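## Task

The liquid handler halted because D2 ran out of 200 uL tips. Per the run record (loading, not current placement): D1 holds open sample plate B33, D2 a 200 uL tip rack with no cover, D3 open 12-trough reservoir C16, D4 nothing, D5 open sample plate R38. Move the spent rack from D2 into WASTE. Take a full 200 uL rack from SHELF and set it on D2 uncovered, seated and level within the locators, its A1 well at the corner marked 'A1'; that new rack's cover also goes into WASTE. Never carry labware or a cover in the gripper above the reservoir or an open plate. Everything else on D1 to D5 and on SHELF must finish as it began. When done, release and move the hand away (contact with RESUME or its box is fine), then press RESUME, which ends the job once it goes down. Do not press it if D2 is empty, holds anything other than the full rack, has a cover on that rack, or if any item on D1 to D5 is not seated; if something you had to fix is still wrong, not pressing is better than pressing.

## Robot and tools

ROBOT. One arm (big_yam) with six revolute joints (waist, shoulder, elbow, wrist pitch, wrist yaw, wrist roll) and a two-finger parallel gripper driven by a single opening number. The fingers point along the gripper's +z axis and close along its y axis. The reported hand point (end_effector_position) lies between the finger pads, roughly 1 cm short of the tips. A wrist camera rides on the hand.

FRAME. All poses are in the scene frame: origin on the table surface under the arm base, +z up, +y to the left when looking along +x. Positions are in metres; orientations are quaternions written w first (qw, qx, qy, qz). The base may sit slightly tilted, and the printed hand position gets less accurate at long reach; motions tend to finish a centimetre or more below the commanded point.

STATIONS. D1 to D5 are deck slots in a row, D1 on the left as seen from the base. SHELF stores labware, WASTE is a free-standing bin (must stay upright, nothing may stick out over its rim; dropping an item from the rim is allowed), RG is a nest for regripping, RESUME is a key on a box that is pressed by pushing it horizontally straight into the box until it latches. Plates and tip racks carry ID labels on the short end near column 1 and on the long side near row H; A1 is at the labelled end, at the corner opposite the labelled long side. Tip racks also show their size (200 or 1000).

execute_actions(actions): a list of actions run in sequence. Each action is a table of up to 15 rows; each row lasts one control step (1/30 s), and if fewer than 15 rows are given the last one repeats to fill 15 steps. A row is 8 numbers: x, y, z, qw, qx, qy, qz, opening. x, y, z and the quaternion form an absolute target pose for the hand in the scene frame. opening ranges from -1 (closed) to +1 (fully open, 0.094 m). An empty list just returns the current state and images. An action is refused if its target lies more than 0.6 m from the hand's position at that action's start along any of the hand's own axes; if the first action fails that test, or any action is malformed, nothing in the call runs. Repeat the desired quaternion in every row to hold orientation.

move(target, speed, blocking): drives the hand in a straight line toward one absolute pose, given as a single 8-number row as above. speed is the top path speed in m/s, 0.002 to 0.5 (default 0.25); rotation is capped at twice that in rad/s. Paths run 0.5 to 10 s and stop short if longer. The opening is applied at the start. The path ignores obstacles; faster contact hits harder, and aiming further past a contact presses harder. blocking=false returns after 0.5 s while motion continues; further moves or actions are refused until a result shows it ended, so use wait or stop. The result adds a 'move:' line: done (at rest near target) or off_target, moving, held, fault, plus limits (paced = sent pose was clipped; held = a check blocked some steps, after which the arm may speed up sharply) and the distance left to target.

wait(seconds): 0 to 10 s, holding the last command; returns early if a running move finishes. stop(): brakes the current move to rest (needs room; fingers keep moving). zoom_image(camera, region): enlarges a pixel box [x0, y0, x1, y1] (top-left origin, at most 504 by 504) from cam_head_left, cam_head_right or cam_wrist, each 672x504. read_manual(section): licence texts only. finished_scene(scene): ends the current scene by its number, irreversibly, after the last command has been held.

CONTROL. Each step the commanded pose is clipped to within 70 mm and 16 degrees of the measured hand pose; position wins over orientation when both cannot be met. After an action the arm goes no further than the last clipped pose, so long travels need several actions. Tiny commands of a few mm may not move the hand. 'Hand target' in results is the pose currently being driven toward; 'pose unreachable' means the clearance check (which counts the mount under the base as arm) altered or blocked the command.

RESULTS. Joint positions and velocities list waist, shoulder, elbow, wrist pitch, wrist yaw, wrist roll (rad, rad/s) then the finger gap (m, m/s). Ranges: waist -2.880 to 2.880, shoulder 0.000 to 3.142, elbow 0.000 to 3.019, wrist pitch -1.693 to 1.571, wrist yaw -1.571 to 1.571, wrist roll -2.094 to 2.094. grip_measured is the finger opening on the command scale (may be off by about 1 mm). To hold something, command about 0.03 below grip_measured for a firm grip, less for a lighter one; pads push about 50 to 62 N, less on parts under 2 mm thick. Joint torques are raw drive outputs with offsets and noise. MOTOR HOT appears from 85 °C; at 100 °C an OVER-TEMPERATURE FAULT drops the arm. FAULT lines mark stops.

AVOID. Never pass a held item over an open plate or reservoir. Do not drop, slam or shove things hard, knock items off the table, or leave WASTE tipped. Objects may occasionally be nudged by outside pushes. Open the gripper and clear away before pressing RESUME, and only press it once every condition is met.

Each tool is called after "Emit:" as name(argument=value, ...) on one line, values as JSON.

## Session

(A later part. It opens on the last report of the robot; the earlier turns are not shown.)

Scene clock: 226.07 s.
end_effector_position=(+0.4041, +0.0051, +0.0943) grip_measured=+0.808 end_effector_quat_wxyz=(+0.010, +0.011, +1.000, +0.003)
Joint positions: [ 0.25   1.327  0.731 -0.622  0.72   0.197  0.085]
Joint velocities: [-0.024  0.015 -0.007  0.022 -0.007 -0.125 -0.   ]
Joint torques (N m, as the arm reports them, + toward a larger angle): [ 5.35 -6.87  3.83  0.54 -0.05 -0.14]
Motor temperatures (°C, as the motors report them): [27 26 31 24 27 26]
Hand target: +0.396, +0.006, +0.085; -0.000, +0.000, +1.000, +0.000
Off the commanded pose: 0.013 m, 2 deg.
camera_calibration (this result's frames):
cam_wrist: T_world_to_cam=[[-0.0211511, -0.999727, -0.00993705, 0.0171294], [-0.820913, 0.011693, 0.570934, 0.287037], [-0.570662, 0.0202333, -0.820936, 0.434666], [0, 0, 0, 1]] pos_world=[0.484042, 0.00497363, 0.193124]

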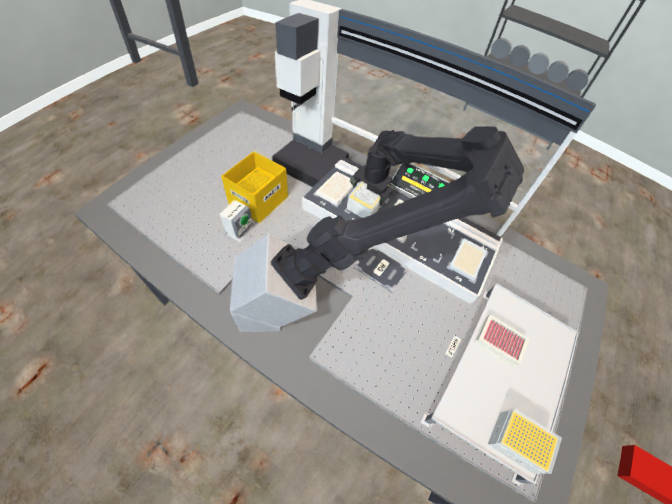

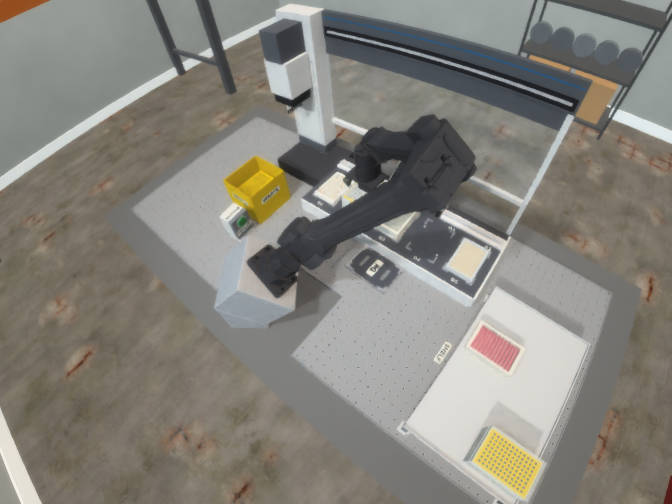

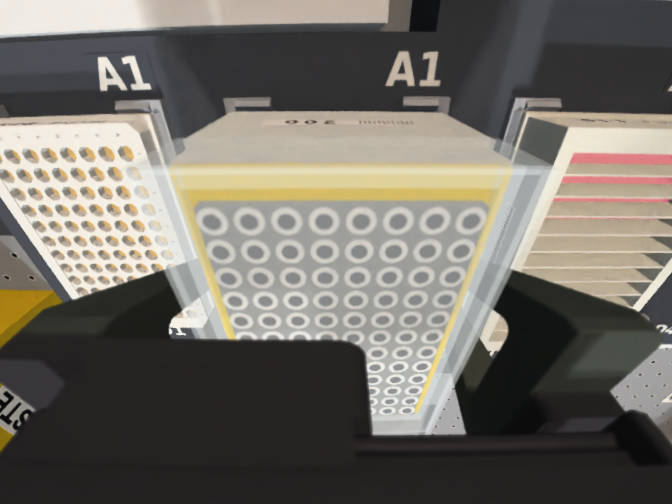

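Emit:
execute_actions(actions=[[[0.396,0.0065,0.083,0,0,1,0,0.75],[0.3955,0.0065,0.082,0,0,1,0,0.75],[0.3955,0.0065,0.081,0,0,1,0,0.75],[0.3955,0.0065,0.08,0,0,1,0,0.75],[0.3955,0.0065,0.079,0,0,1,0,0.75],[0.3955,0.0065,0.078,0,0,1,0,0.75],[0.3955,0.0065,0.077,0,0,1,0,0.75],[0.3955,0.0065,0.076,0,0,1,0,0.75],[0.3955,0.0065,0.075,0,0,1,0,0.75],[0.3955,0.0065,0.074,0,0,1,0,0.75],[0.3955,0.0065,0.073,0,0,1,0,0.75],[0.3955,0.0065,0.072,0,0,1,0,0.75],[0.3955,0.0065,0.071,0,0,1,0,0.75]],[[0.3955,0.0065,0.071,0,0,1,0,0.75]]])

Emit:
zoom_image(camera="cam_wrist", region=[180, 60, 500, 180])

Scene clock: 232.30 s.
end_effector_position=(+0.4067, +0.0060, +0.0890) grip_measured=+0.808 end_effector_quat_wxyz=(+0.017, +0.003, +1.000, +0.007)
Joint positions: [ 0.238  1.333  0.724 -0.581  0.71   0.156  0.085]
Joint velocities: [ 0.005 -0.015 -0.007  0.002 -0.007 -0.007  0.   ]
Joint torques (N m, as the arm reports them, + toward a larger angle): [ 4.49 -5.44  3.32  1.02  0.09 -0.06]
Motor temperatures (°C, as the motors report them): [28 26 30 24 27 26]
Hand target: +0.394, +0.006, +0.073; -0.000, +0.000, +1.000, -0.000
Off the commanded pose: 0.021 m, 2 deg.
camera_calibration (this result's frames):
cam_wrist: T_world_to_cam=[[-0.00590382, -0.999829, -0.0175391, 0.0124974], [-0.828231, -0.00493944, 0.560366, 0.296308], [-0.560356, 0.0178347, -0.82806, 0.428206], [0, 0, 0, 1]] pos_world=[0.485433, 0.00632189, 0.188758]

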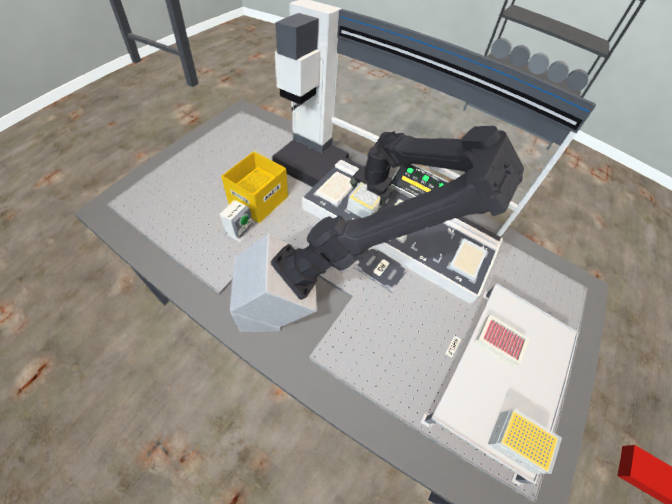

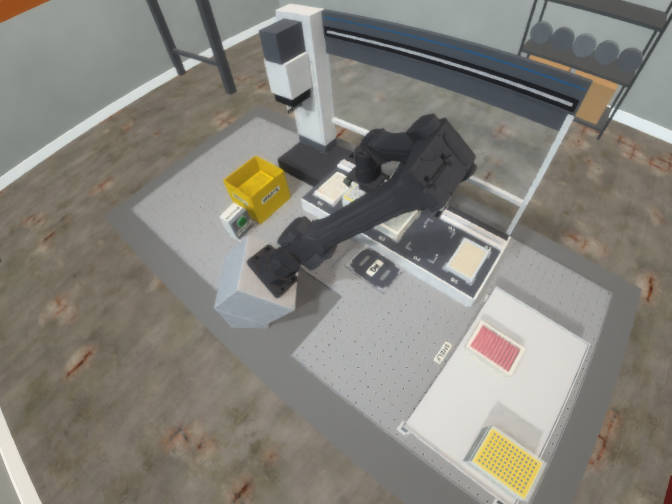

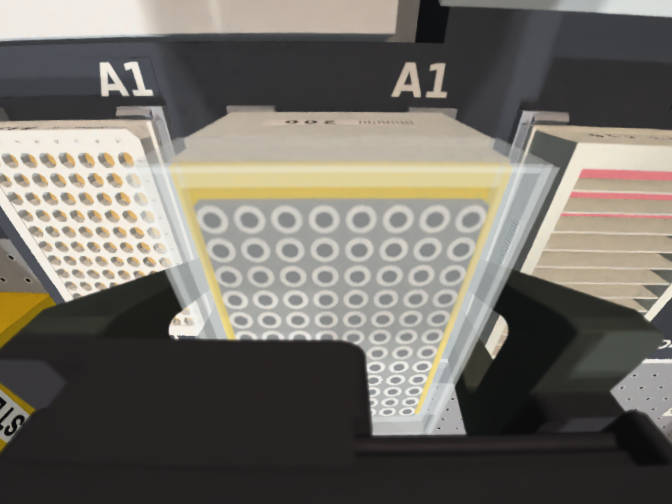

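Region (180, 60, 500, 180) of cam_wrist's 672x504 image, scaled by 1.575, with more detail than that image has; it fills the top 189 rows of this view, and the rest is white.

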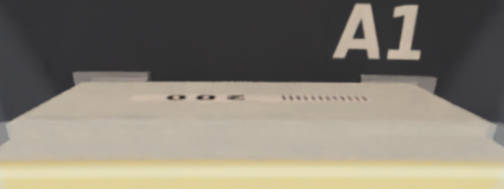

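Emit:
move(target=[0.41,0.006,0.145,-0.01,0,1,0,0.75], speed=0.1)

Emit:
move(target=[0.398,0.0065,0.087,-0.01,0,1,-0.003,0.75], speed=0.06)

Emit:
zoom_image(camera="cam_head_left", region=[310, 160, 410, 240])

Scene clock: 238.90 s.
end_effector_position=(+0.3937, +0.0073, +0.1330) grip_measured=+0.808 end_effector_quat_wxyz=(-0.026, -0.016, +1.000, -0.006)
Joint positions: [ 0.337  1.302  0.796 -0.889  0.742  0.324  0.085]
Joint velocities: [-0.015 -0.005 -0.007 -0.012 -0.051 -0.007  0.   ]
Joint torques (N m, as the arm reports them, + toward a larger angle): [ 7.23 -8.63  7.64 -0.36  0.24  0.1 ]
Motor temperatures (°C, as the motors report them): [28 26 30 24 27 26]
Hand target: +0.411, +0.006, +0.145; -0.010, +0.000, +1.000, -0.001
Off the commanded pose: 0.020 m, 3 deg.
move: off_target
camera_calibration (this result's frames):
cam_wrist: T_world_to_cam=[[0.0330564, -0.999424, 0.0076838, -0.0042168], [-0.777148, -0.0208689, 0.628972, 0.231688], [-0.628449, -0.026763, -0.77739, 0.47777], [0, 0, 0, 1]] pos_world=[0.480449, 0.0134072, 0.22572]

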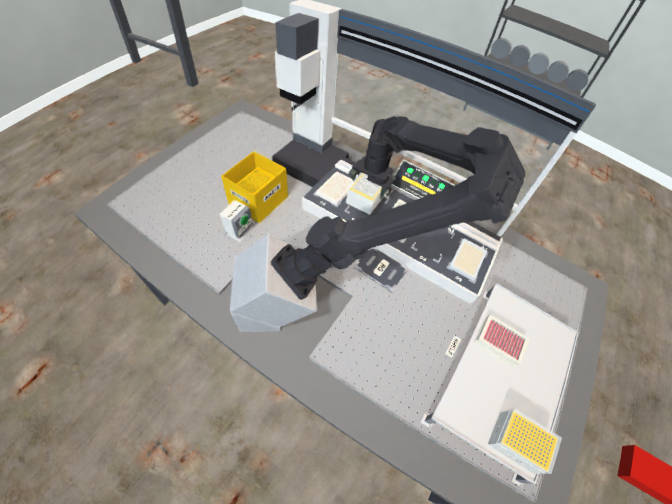

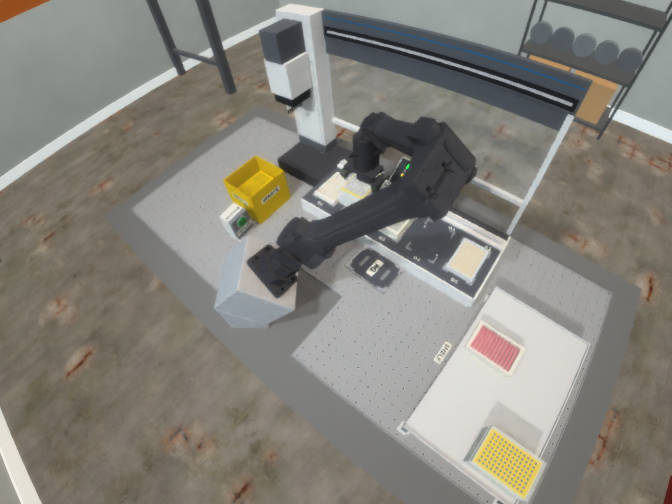

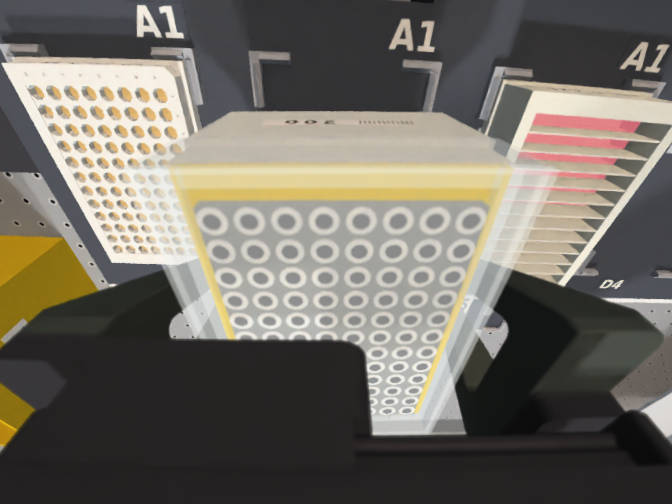

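Scene clock: 240.00 s.
end_effector_position=(+0.4046, +0.0058, +0.0967) grip_measured=+0.808 end_effector_quat_wxyz=(+0.001, +0.009, +1.000, +0.001)
Joint positions: [ 0.256  1.335  0.749 -0.663  0.722  0.219  0.085]
Joint velocities: [ 0.005  0.005 -0.017 -0.002 -0.007 -0.066  0.   ]
Joint torques (N m, as the arm reports them, + toward a larger angle): [ 5.47 -6.75  3.88  0.52 -0.06 -0.13]
Motor temperatures (°C, as the motors report them): [28 26 30 24 27 26]
Hand target: +0.397, +0.006, +0.088; -0.010, +0.000, +1.000, -0.002
Off the commanded pose: 0.012 m, 2 deg.
move: off_target
camera_calibration (this result's frames):
cam_wrist: T_world_to_cam=[[-0.0186726, -0.99981, -0.00562792, 0.0164619], [-0.809943, 0.0118259, 0.586389, 0.280143], [-0.586211, 0.0155077, -0.81001, 0.44217], [0, 0, 0, 1]] pos_world=[0.486412, 0.00628876, 0.193982]

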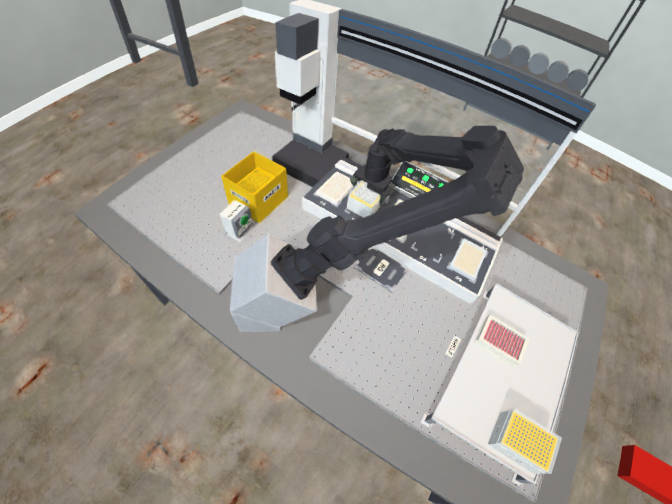

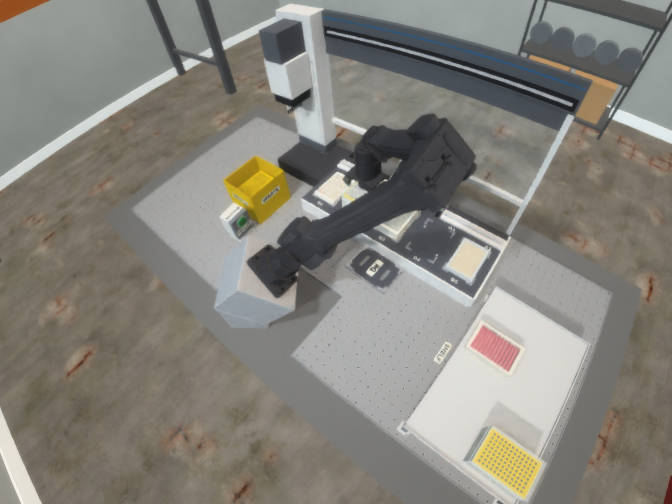

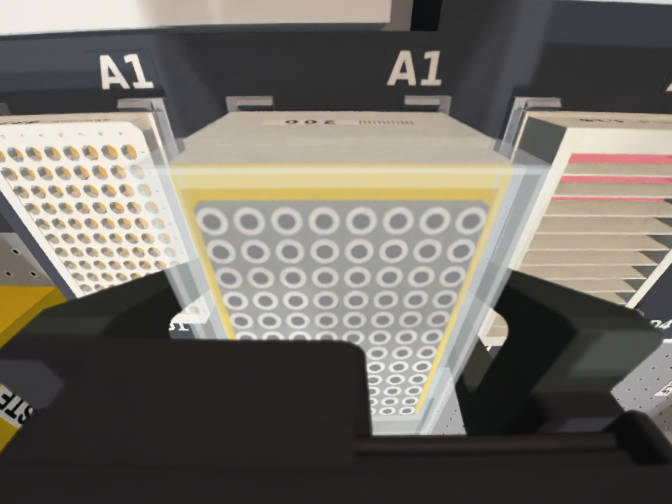

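Region (310, 160, 410, 240) of cam_head_left's 672x504 image, scaled by 5.040, with more detail than that image has; it fills the top 403 rows of this view, and the rest is white.

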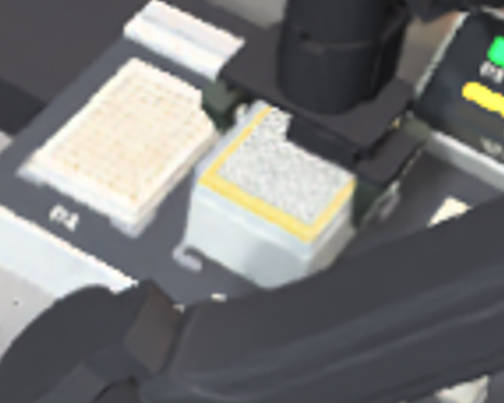

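Emit:
execute_actions(actions=[[[0.3975,0.0062,0.086,-0.011,0,1,-0.003,0.75],[0.3975,0.0062,0.085,-0.011,0,1,-0.003,0.75],[0.3975,0.0062,0.084,-0.011,0,1,-0.003,0.75],[0.3975,0.0062,0.083,-0.011,0,1,-0.003,0.75],[0.3975,0.0062,0.082,-0.011,0,1,-0.003,0.75],[0.3975,0.0062,0.081,-0.011,0,1,-0.003,0.75],[0.3975,0.0062,0.080,-0.011,0,1,-0.003,0.75]]])

Emit:
zoom_image(camera="cam_wrist", region=[180, 60, 500, 180])

Emit:
zoom_image(camera="cam_head_left", region=[310, 160, 410, 240])

Scene clock: 246.20 s.
end_effector_position=(+0.4064, +0.0055, +0.0910) grip_measured=+0.808 end_effector_quat_wxyz=(+0.001, +0.010, +1.000, +0.000)
Joint positions: [ 0.244  1.348  0.749 -0.64   0.72   0.205  0.085]
Joint velocities: [ 0.005 -0.015 -0.002  0.012 -0.022  0.022 -0.001]
Joint torques (N m, as the arm reports them, + toward a larger angle): [ 5.35 -6.98  3.65  0.44 -0.03 -0.15]
Motor temperatures (°C, as the motors report them): [28 26 30 24 27 26]
Hand target: +0.397, +0.006, +0.081; -0.011, +0.000, +1.000, -0.003
Off the commanded pose: 0.014 m, 2 deg.
camera_calibration (this result's frames):
cam_wrist: T_world_to_cam=[[-0.0192575, -0.999805, -0.00428503, 0.0163312], [-0.810471, 0.0131007, 0.585633, 0.285256], [-0.585463, 0.0147507, -0.810565, 0.43832], [0, 0, 0, 1]] pos_world=[0.488126, 0.00612548, 0.188302]

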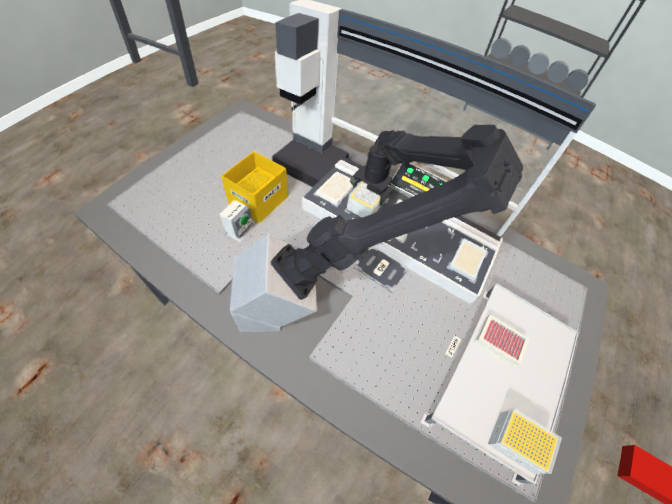

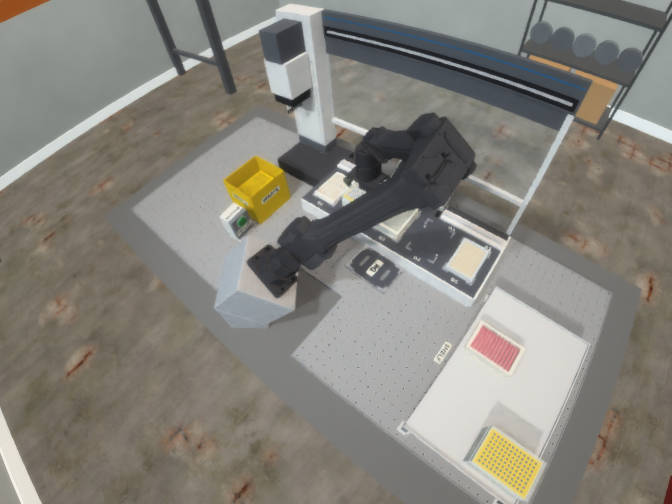

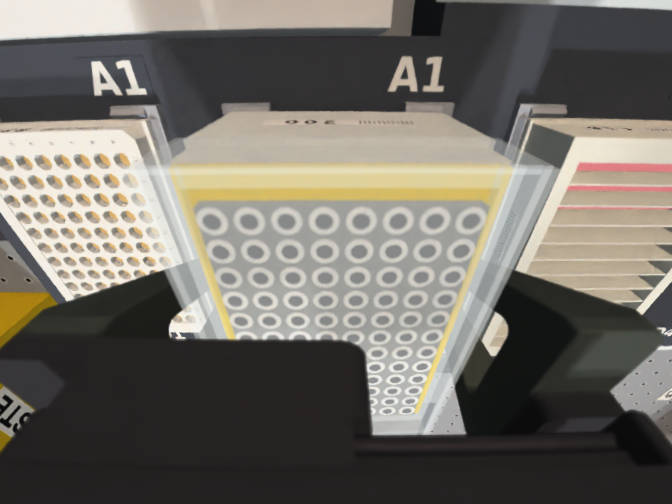

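Region (180, 60, 500, 180) of cam_wrist's 672x504 image, scaled by 1.575, with more detail than that image has; it fills the top 189 rows of this view, and the rest is white.

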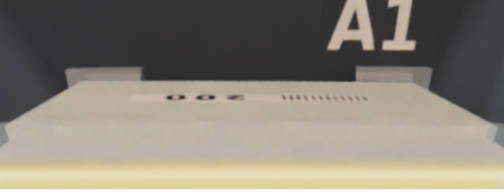

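Region (310, 160, 410, 240) of cam_head_left's 672x504 image, scaled by 5.040, with more detail than that image has; it fills the top 403 rows of this view, and the rest is white.

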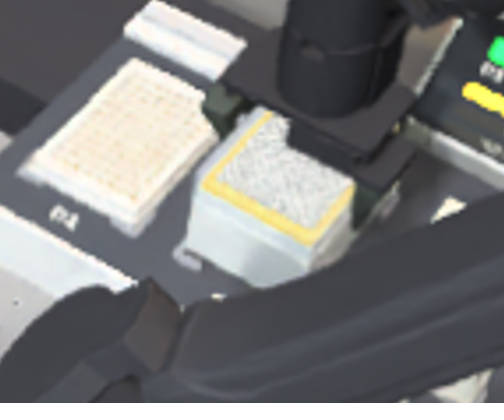

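Elbow stuck; pull x back slightly.

Emit:
execute_actions(actions=[[[0.3955,0.0062,0.080,-0.011,0,1,-0.003,0.75]]])

Emit:
zoom_image(camera="cam_wrist", region=[180, 60, 500, 180])

Scene clock: 250.83 s.
end_effector_position=(+0.4032, +0.0061, +0.0897) grip_measured=+0.808 end_effector_quat_wxyz=(-0.000, +0.007, +1.000, +0.000)
Joint positions: [ 0.244  1.348  0.742 -0.637  0.72   0.202  0.085]
Joint velocities: [ 0.005 -0.015  0.002 -0.022 -0.037 -0.037  0.001]
Joint torques (N m, as the arm reports them, + toward a larger angle): [ 5.45 -7.    3.72  0.39 -0.02 -0.14]
Motor temperatures (°C, as the motors report them): [28 26 30 24 27 26]
Hand target: +0.395, +0.006, +0.081; -0.011, +0.000, +1.000, -0.003
Off the commanded pose: 0.012 m, 2 deg.
camera_calibration (this result's frames):
cam_wrist: T_world_to_cam=[[-0.0144658, -0.999889, -0.00369848, 0.014793], [-0.808872, 0.00952765, 0.587907, 0.2826], [-0.587807, 0.0114961, -0.80892, 0.436278], [0, 0, 0, 1]] pos_world=[0.485249, 0.00708331, 0.186826]

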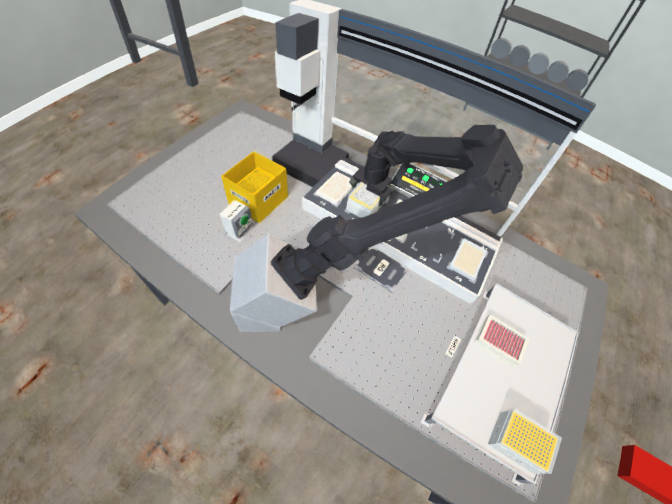

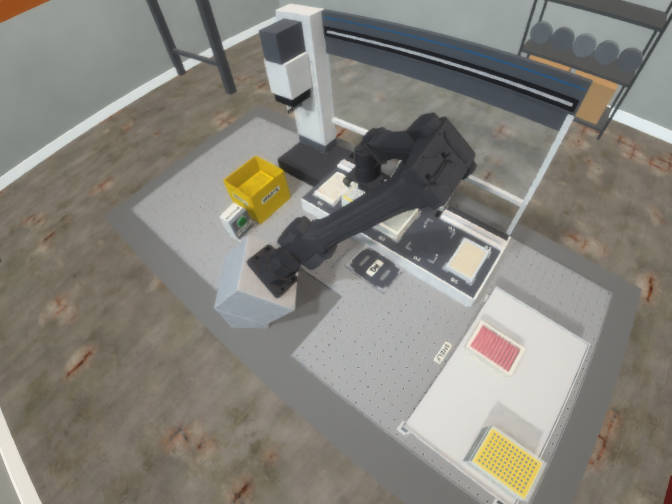

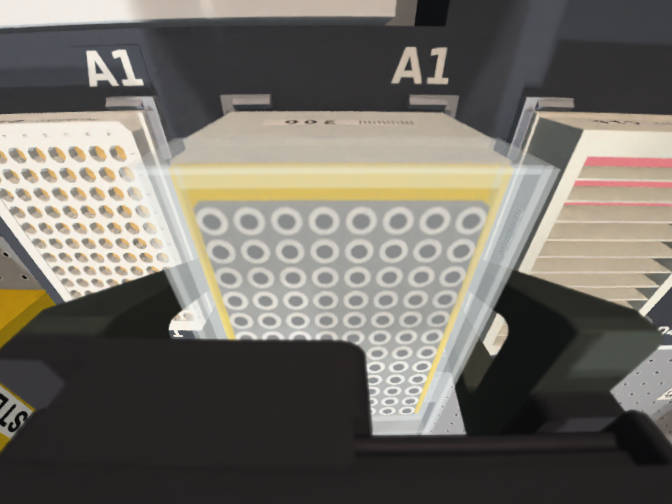

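Region (180, 60, 500, 180) of cam_wrist's 672x504 image, scaled by 1.575, with more detail than that image has; it fills the top 189 rows of this view, and the rest is white.

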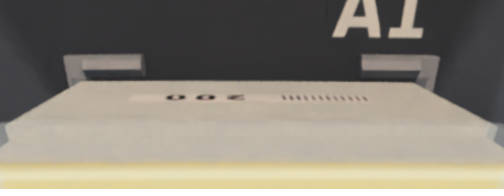

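Emit:
execute_actions(actions=[[[0.3965,0.0055,0.079,-0.011,0,1,-0.003,0.75],[0.3965,0.0055,0.078,-0.011,0,1,-0.003,0.75],[0.3965,0.0055,0.077,-0.011,0,1,-0.003,0.75],[0.3965,0.0055,0.076,-0.011,0,1,-0.003,0.75],[0.3965,0.0055,0.075,-0.011,0,1,-0.003,0.75]]])

Emit:
zoom_image(camera="cam_wrist", region=[180, 60, 500, 180])

Emit:
zoom_image(camera="cam_head_left", region=[310, 160, 410, 240])

Scene clock: 257.50 s.
end_effector_position=(+0.4048, +0.0051, +0.0881) grip_measured=+0.808 end_effector_quat_wxyz=(+0.002, +0.007, +1.000, +0.001)
Joint positions: [ 0.237  1.348  0.742 -0.626  0.716  0.191  0.085]
Joint velocities: [-0.005 -0.015  0.002 -0.017 -0.022  0.066  0.001]
Joint torques (N m, as the arm reports them, + toward a larger angle): [ 5.13 -6.47  3.59  0.7  -0.05 -0.16]
Motor temperatures (°C, as the motors report them): [28 26 30 24 27 26]
Hand target: +0.396, +0.005, +0.076; -0.011, +0.000, +1.000, -0.003
Off the commanded pose: 0.015 m, 2 deg.
camera_calibration (this result's frames):
cam_wrist: T_world_to_cam=[[-0.0141468, -0.999884, -0.00565413, 0.0138448], [-0.810721, 0.00816028, 0.585376, 0.285839], [-0.585262, 0.0128651, -0.810742, 0.435005], [0, 0, 0, 1]] pos_world=[0.486523, 0.00591424, 0.185432]

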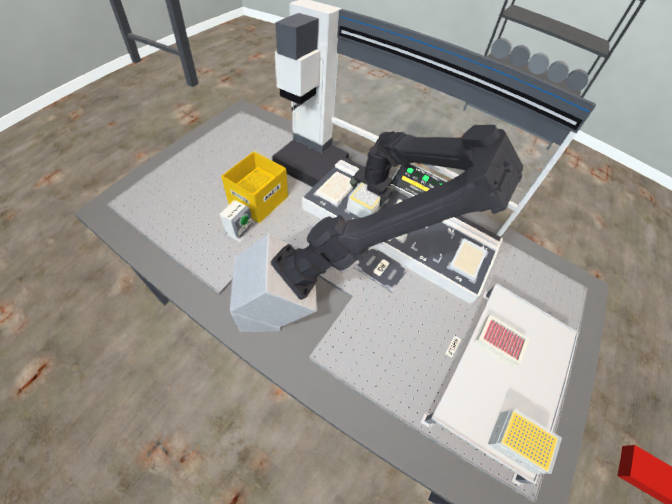

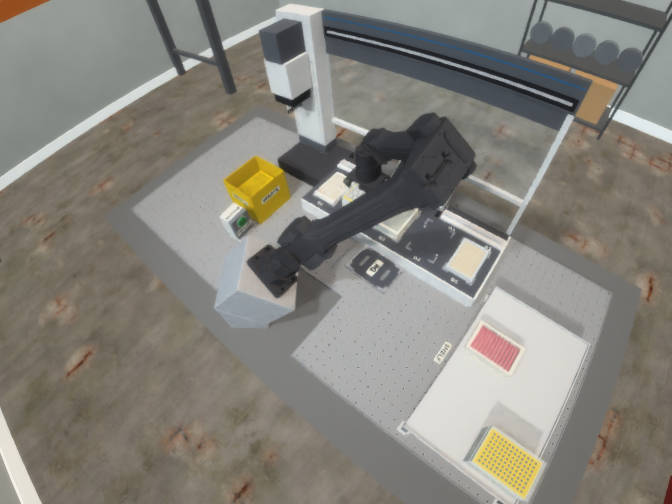

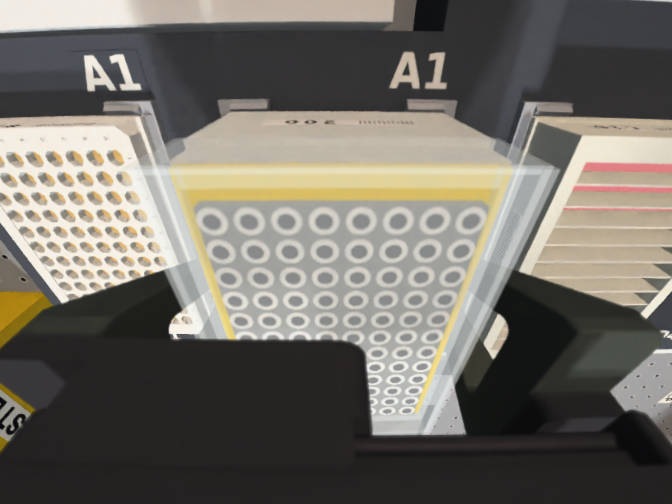

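Region (180, 60, 500, 180) of cam_wrist's 672x504 image, scaled by 1.575, with more detail than that image has; it fills the top 189 rows of this view, and the rest is white.

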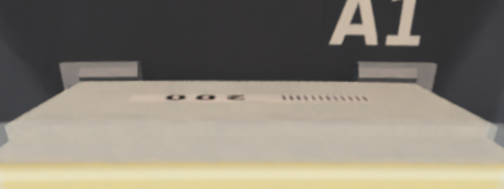

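Region (310, 160, 410, 240) of cam_head_left's 672x504 image, scaled by 5.040, with more detail than that image has; it fills the top 403 rows of this view, and the rest is white.

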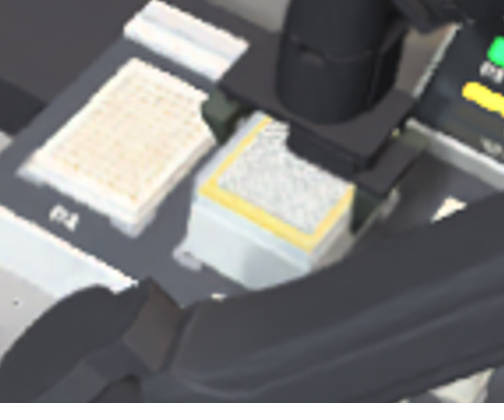

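Aligned within the chamfers; release to let it settle.

Emit:
execute_actions(actions=[[[0.3965,0.0055,0.075,-0.011,0,1,-0.003,0.8],[0.3965,0.0055,0.075,-0.011,0,1,-0.003,0.81],[0.3965,0.0055,0.075,-0.011,0,1,-0.003,0.82],[0.3965,0.0055,0.075,-0.011,0,1,-0.003,0.83],[0.3965,0.0055,0.075,-0.011,0,1,-0.003,0.85],[0.3965,0.0055,0.075,-0.011,0,1,-0.003,1]]])

Emit:
move(target=[0.422,0.003,0.13,0.015,0.022,1,0,1], speed=0.06)

Emit:
zoom_image(camera="cam_head_left", region=[310, 150, 460, 240])

Scene clock: 264.63 s.
end_effector_position=(+0.4058, +0.0055, +0.0879) grip_measured=+1.000 end_effector_quat_wxyz=(+0.004, +0.009, +1.000, +0.002)
Joint positions: [ 0.237  1.349  0.741 -0.619  0.716  0.19   0.094]
Joint velocities: [-0.015 -0.005  0.022  0.007 -0.007  0.037  0.   ]
Joint torques (N m, as the arm reports them, + toward a larger angle): [ 4.91 -6.44  3.67  0.5  -0.02 -0.15]
Motor temperatures (°C, as the motors report them): [28 26 30 24 27 26]
Hand target: +0.396, +0.005, +0.076; -0.011, +0.000, +1.000, -0.003
Off the commanded pose: 0.016 m, 2 deg.
camera_calibration (this result's frames):
cam_wrist: T_world_to_cam=[[-0.0173672, -0.999825, -0.00691803, 0.0157119], [-0.813294, 0.0101017, 0.581766, 0.288099], [-0.581594, 0.01573, -0.813327, 0.434112], [0, 0, 0, 1]] pos_world=[0.487059, 0.00597025, 0.185577]

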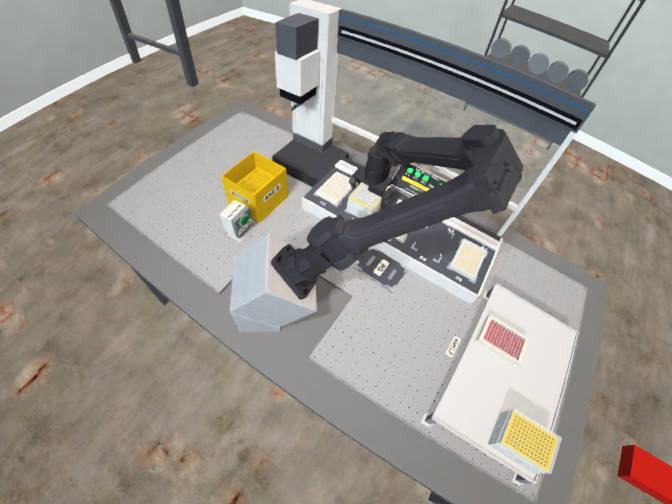

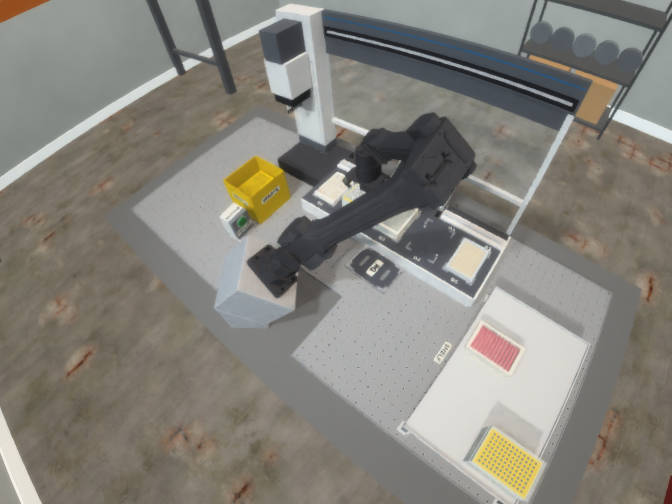

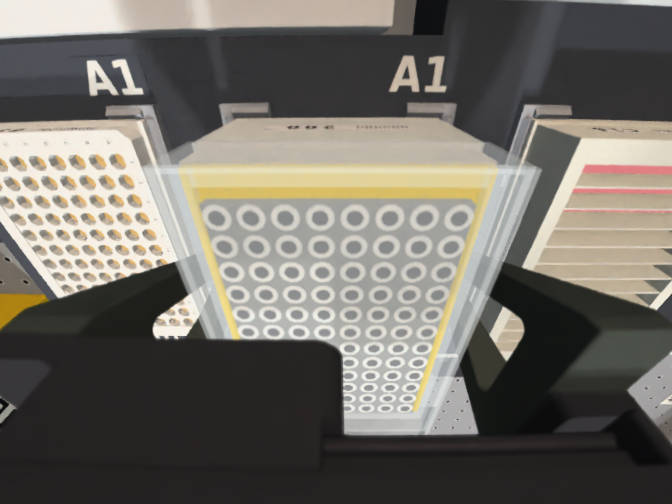

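Scene clock: 265.73 s.
end_effector_position=(+0.4060, +0.0048, +0.1188) grip_measured=+1.000 end_effector_quat_wxyz=(+0.001, +0.006, +1.000, -0.004)
Joint positions: [ 0.3    1.306  0.774 -0.759  0.745  0.272  0.094]
Joint velocities: [-0.015  0.005 -0.017  0.017 -0.037 -0.022  0.   ]
Joint torques (N m, as the arm reports them, + toward a larger angle): [ 7.22 -8.59  7.39 -0.28  0.23  0.12]
Motor temperatures (°C, as the motors report them): [28 26 30 24 27 26]
Hand target: +0.423, +0.003, +0.129; +0.015, +0.022, +1.000, -0.000
Off the commanded pose: 0.020 m, 2 deg.
move: off_target
camera_calibration (this result's frames):
cam_wrist: T_world_to_cam=[[-0.0123657, -0.999914, 0.00440465, 0.0118827], [-0.809991, 0.0125997, 0.586308, 0.268405], [-0.586313, 0.00368239, -0.810077, 0.461035], [0, 0, 0, 1]] pos_world=[0.487863, 0.00680213, 0.216054]

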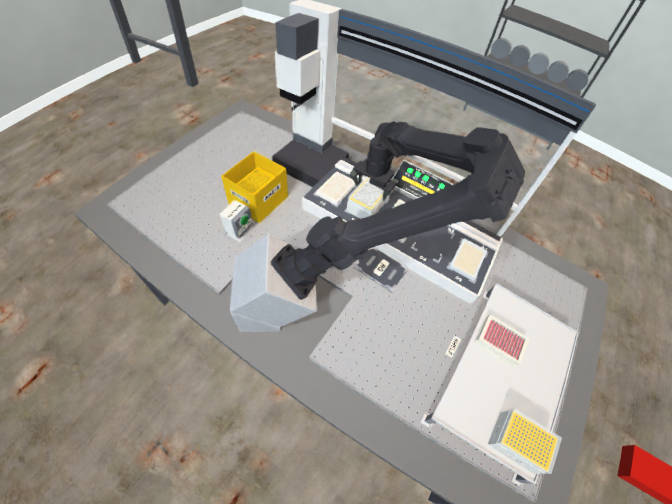

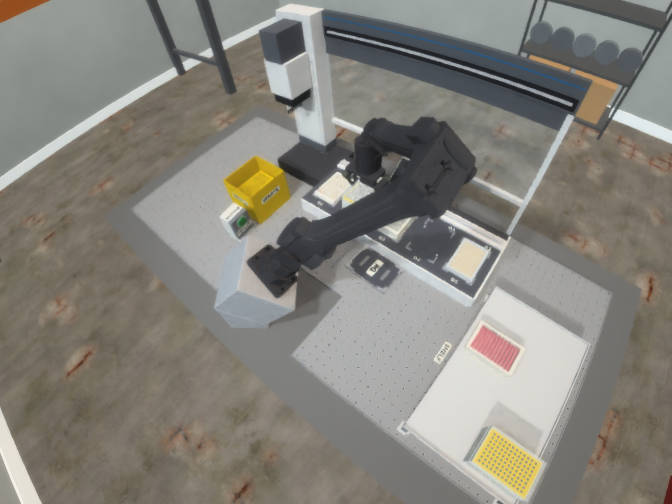

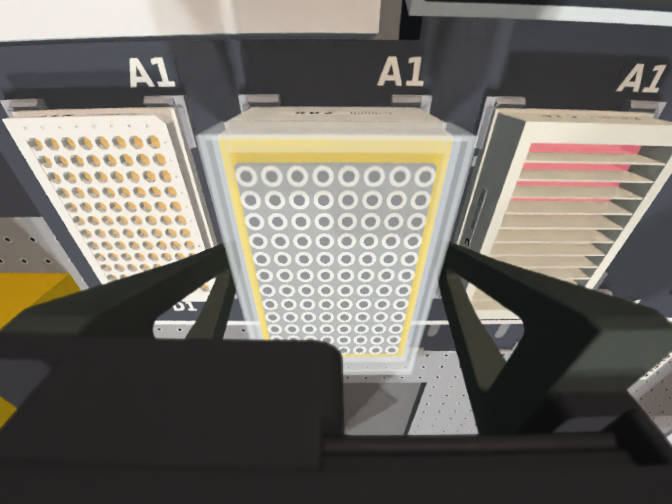

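Region (310, 150, 460, 240) of cam_head_left's 672x504 image, scaled by 3.360, with more detail than that image has; it fills the top 302 rows of this view, and the rest is white.

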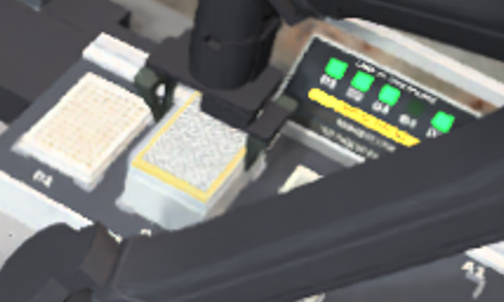

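Emit:
execute_actions(actions=[[[0.423,0.003,0.132,0.015,0.022,1,0,1],[0.423,0.003,0.132,0.015,0.022,1,0,1],[0.423,0.003,0.132,0.015,0.022,1,0,1],[0.423,0.003,0.132,0.015,0.022,1,0,1],[0.423,0.003,0.132,0.015,0.022,1,0,1],[0.423,0.003,0.132,0.015,0.022,1,0,0.75]],[[0.423,0.003,0.134,0.015,0.022,1,0,0.75],[0.423,0.003,0.136,0.015,0.022,1,0,0.75],[0.423,0.003,0.138,0.015,0.022,1,0,0.75],[0.423,0.003,0.14,0.015,0.022,1,0,0.75],[0.423,0.003,0.142,0.015,0.022,1,0,0.75],[0.423,0.003,0.144,0.015,0.022,1,0,0.75],[0.423,0.003,0.146,0.015,0.022,1,0,0.75],[0.423,0.003,0.148,0.015,0.022,1,0,0.75],[0.423,0.003,0.15,0.015,0.022,1,0,0.75],[0.423,0.003,0.152,0.015,0.022,1,0,0.75],[0.423,0.003,0.154,0.015,0.022,1,0,0.75],[0.423,0.003,0.156,0.015,0.022,1,0,0.75],[0.423,0.003,0.158,0.015,0.022,1,0,0.75],[0.423,0.003,0.16,0.015,0.022,1,0,0.75],[0.423,0.003,0.162,0.015,0.022,1,0,0.75]],[[0.423,0.003,0.165,0.015,0.022,1,0,0.75],[0.423,0.003,0.168,0.015,0.022,1,0,0.75],[0.423,0.003,0.171,0.015,0.022,1,0,0.75],[0.423,0.003,0.174,0.015,0.022,1,0,0.75]]])

Scene clock: 278.13 s.
end_effector_position=(+0.4056, +0.0055, +0.1611) grip_measured=+0.836 end_effector_quat_wxyz=(+0.000, +0.003, +1.000, -0.005)
Joint positions: [ 0.388  1.258  0.824 -0.941  0.768  0.387  0.086]
Joint velocities: [-0.005  0.015 -0.017 -0.012 -0.022 -0.037  0.001]
Joint torques (N m, as the arm reports them, + toward a larger angle): [ 6.69 -7.52  8.42 -0.26  0.24  0.12]
Motor temperatures (°C, as the motors report them): [28 26 31 24 27 26]
Hand target: +0.423, +0.003, +0.174; +0.015, +0.022, +1.000, +0.000
Off the commanded pose: 0.022 m, 3 deg.
camera_calibration (this result's frames):
cam_wrist: T_world_to_cam=[[-0.00654967, -0.999953, 0.00708803, 0.00957398], [-0.80897, 0.00946509, 0.587773, 0.242603], [-0.587813, -0.00188428, -0.808995, 0.495477], [0, 0, 0, 1]] pos_world=[0.487569, 0.0082109, 0.258175]

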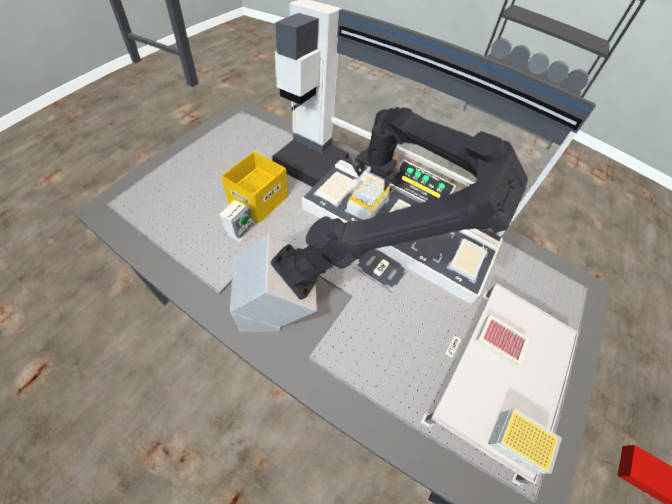

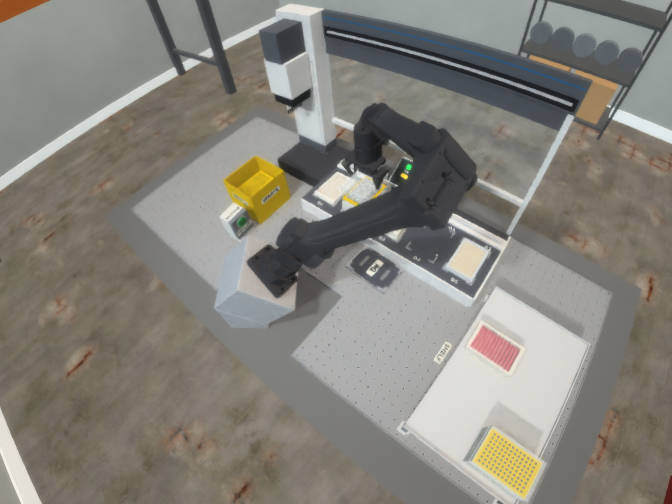

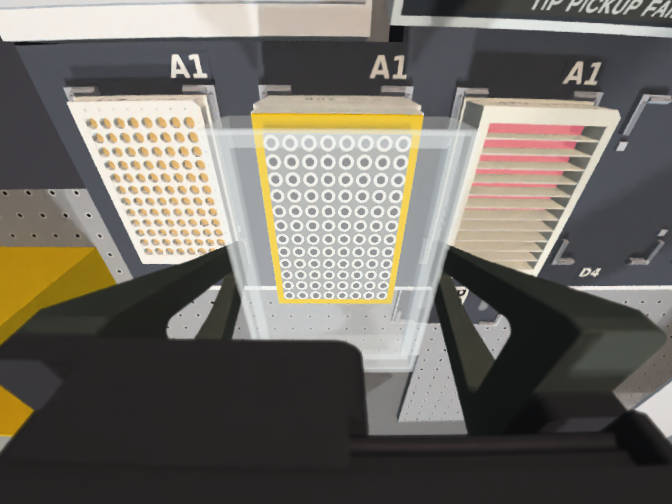

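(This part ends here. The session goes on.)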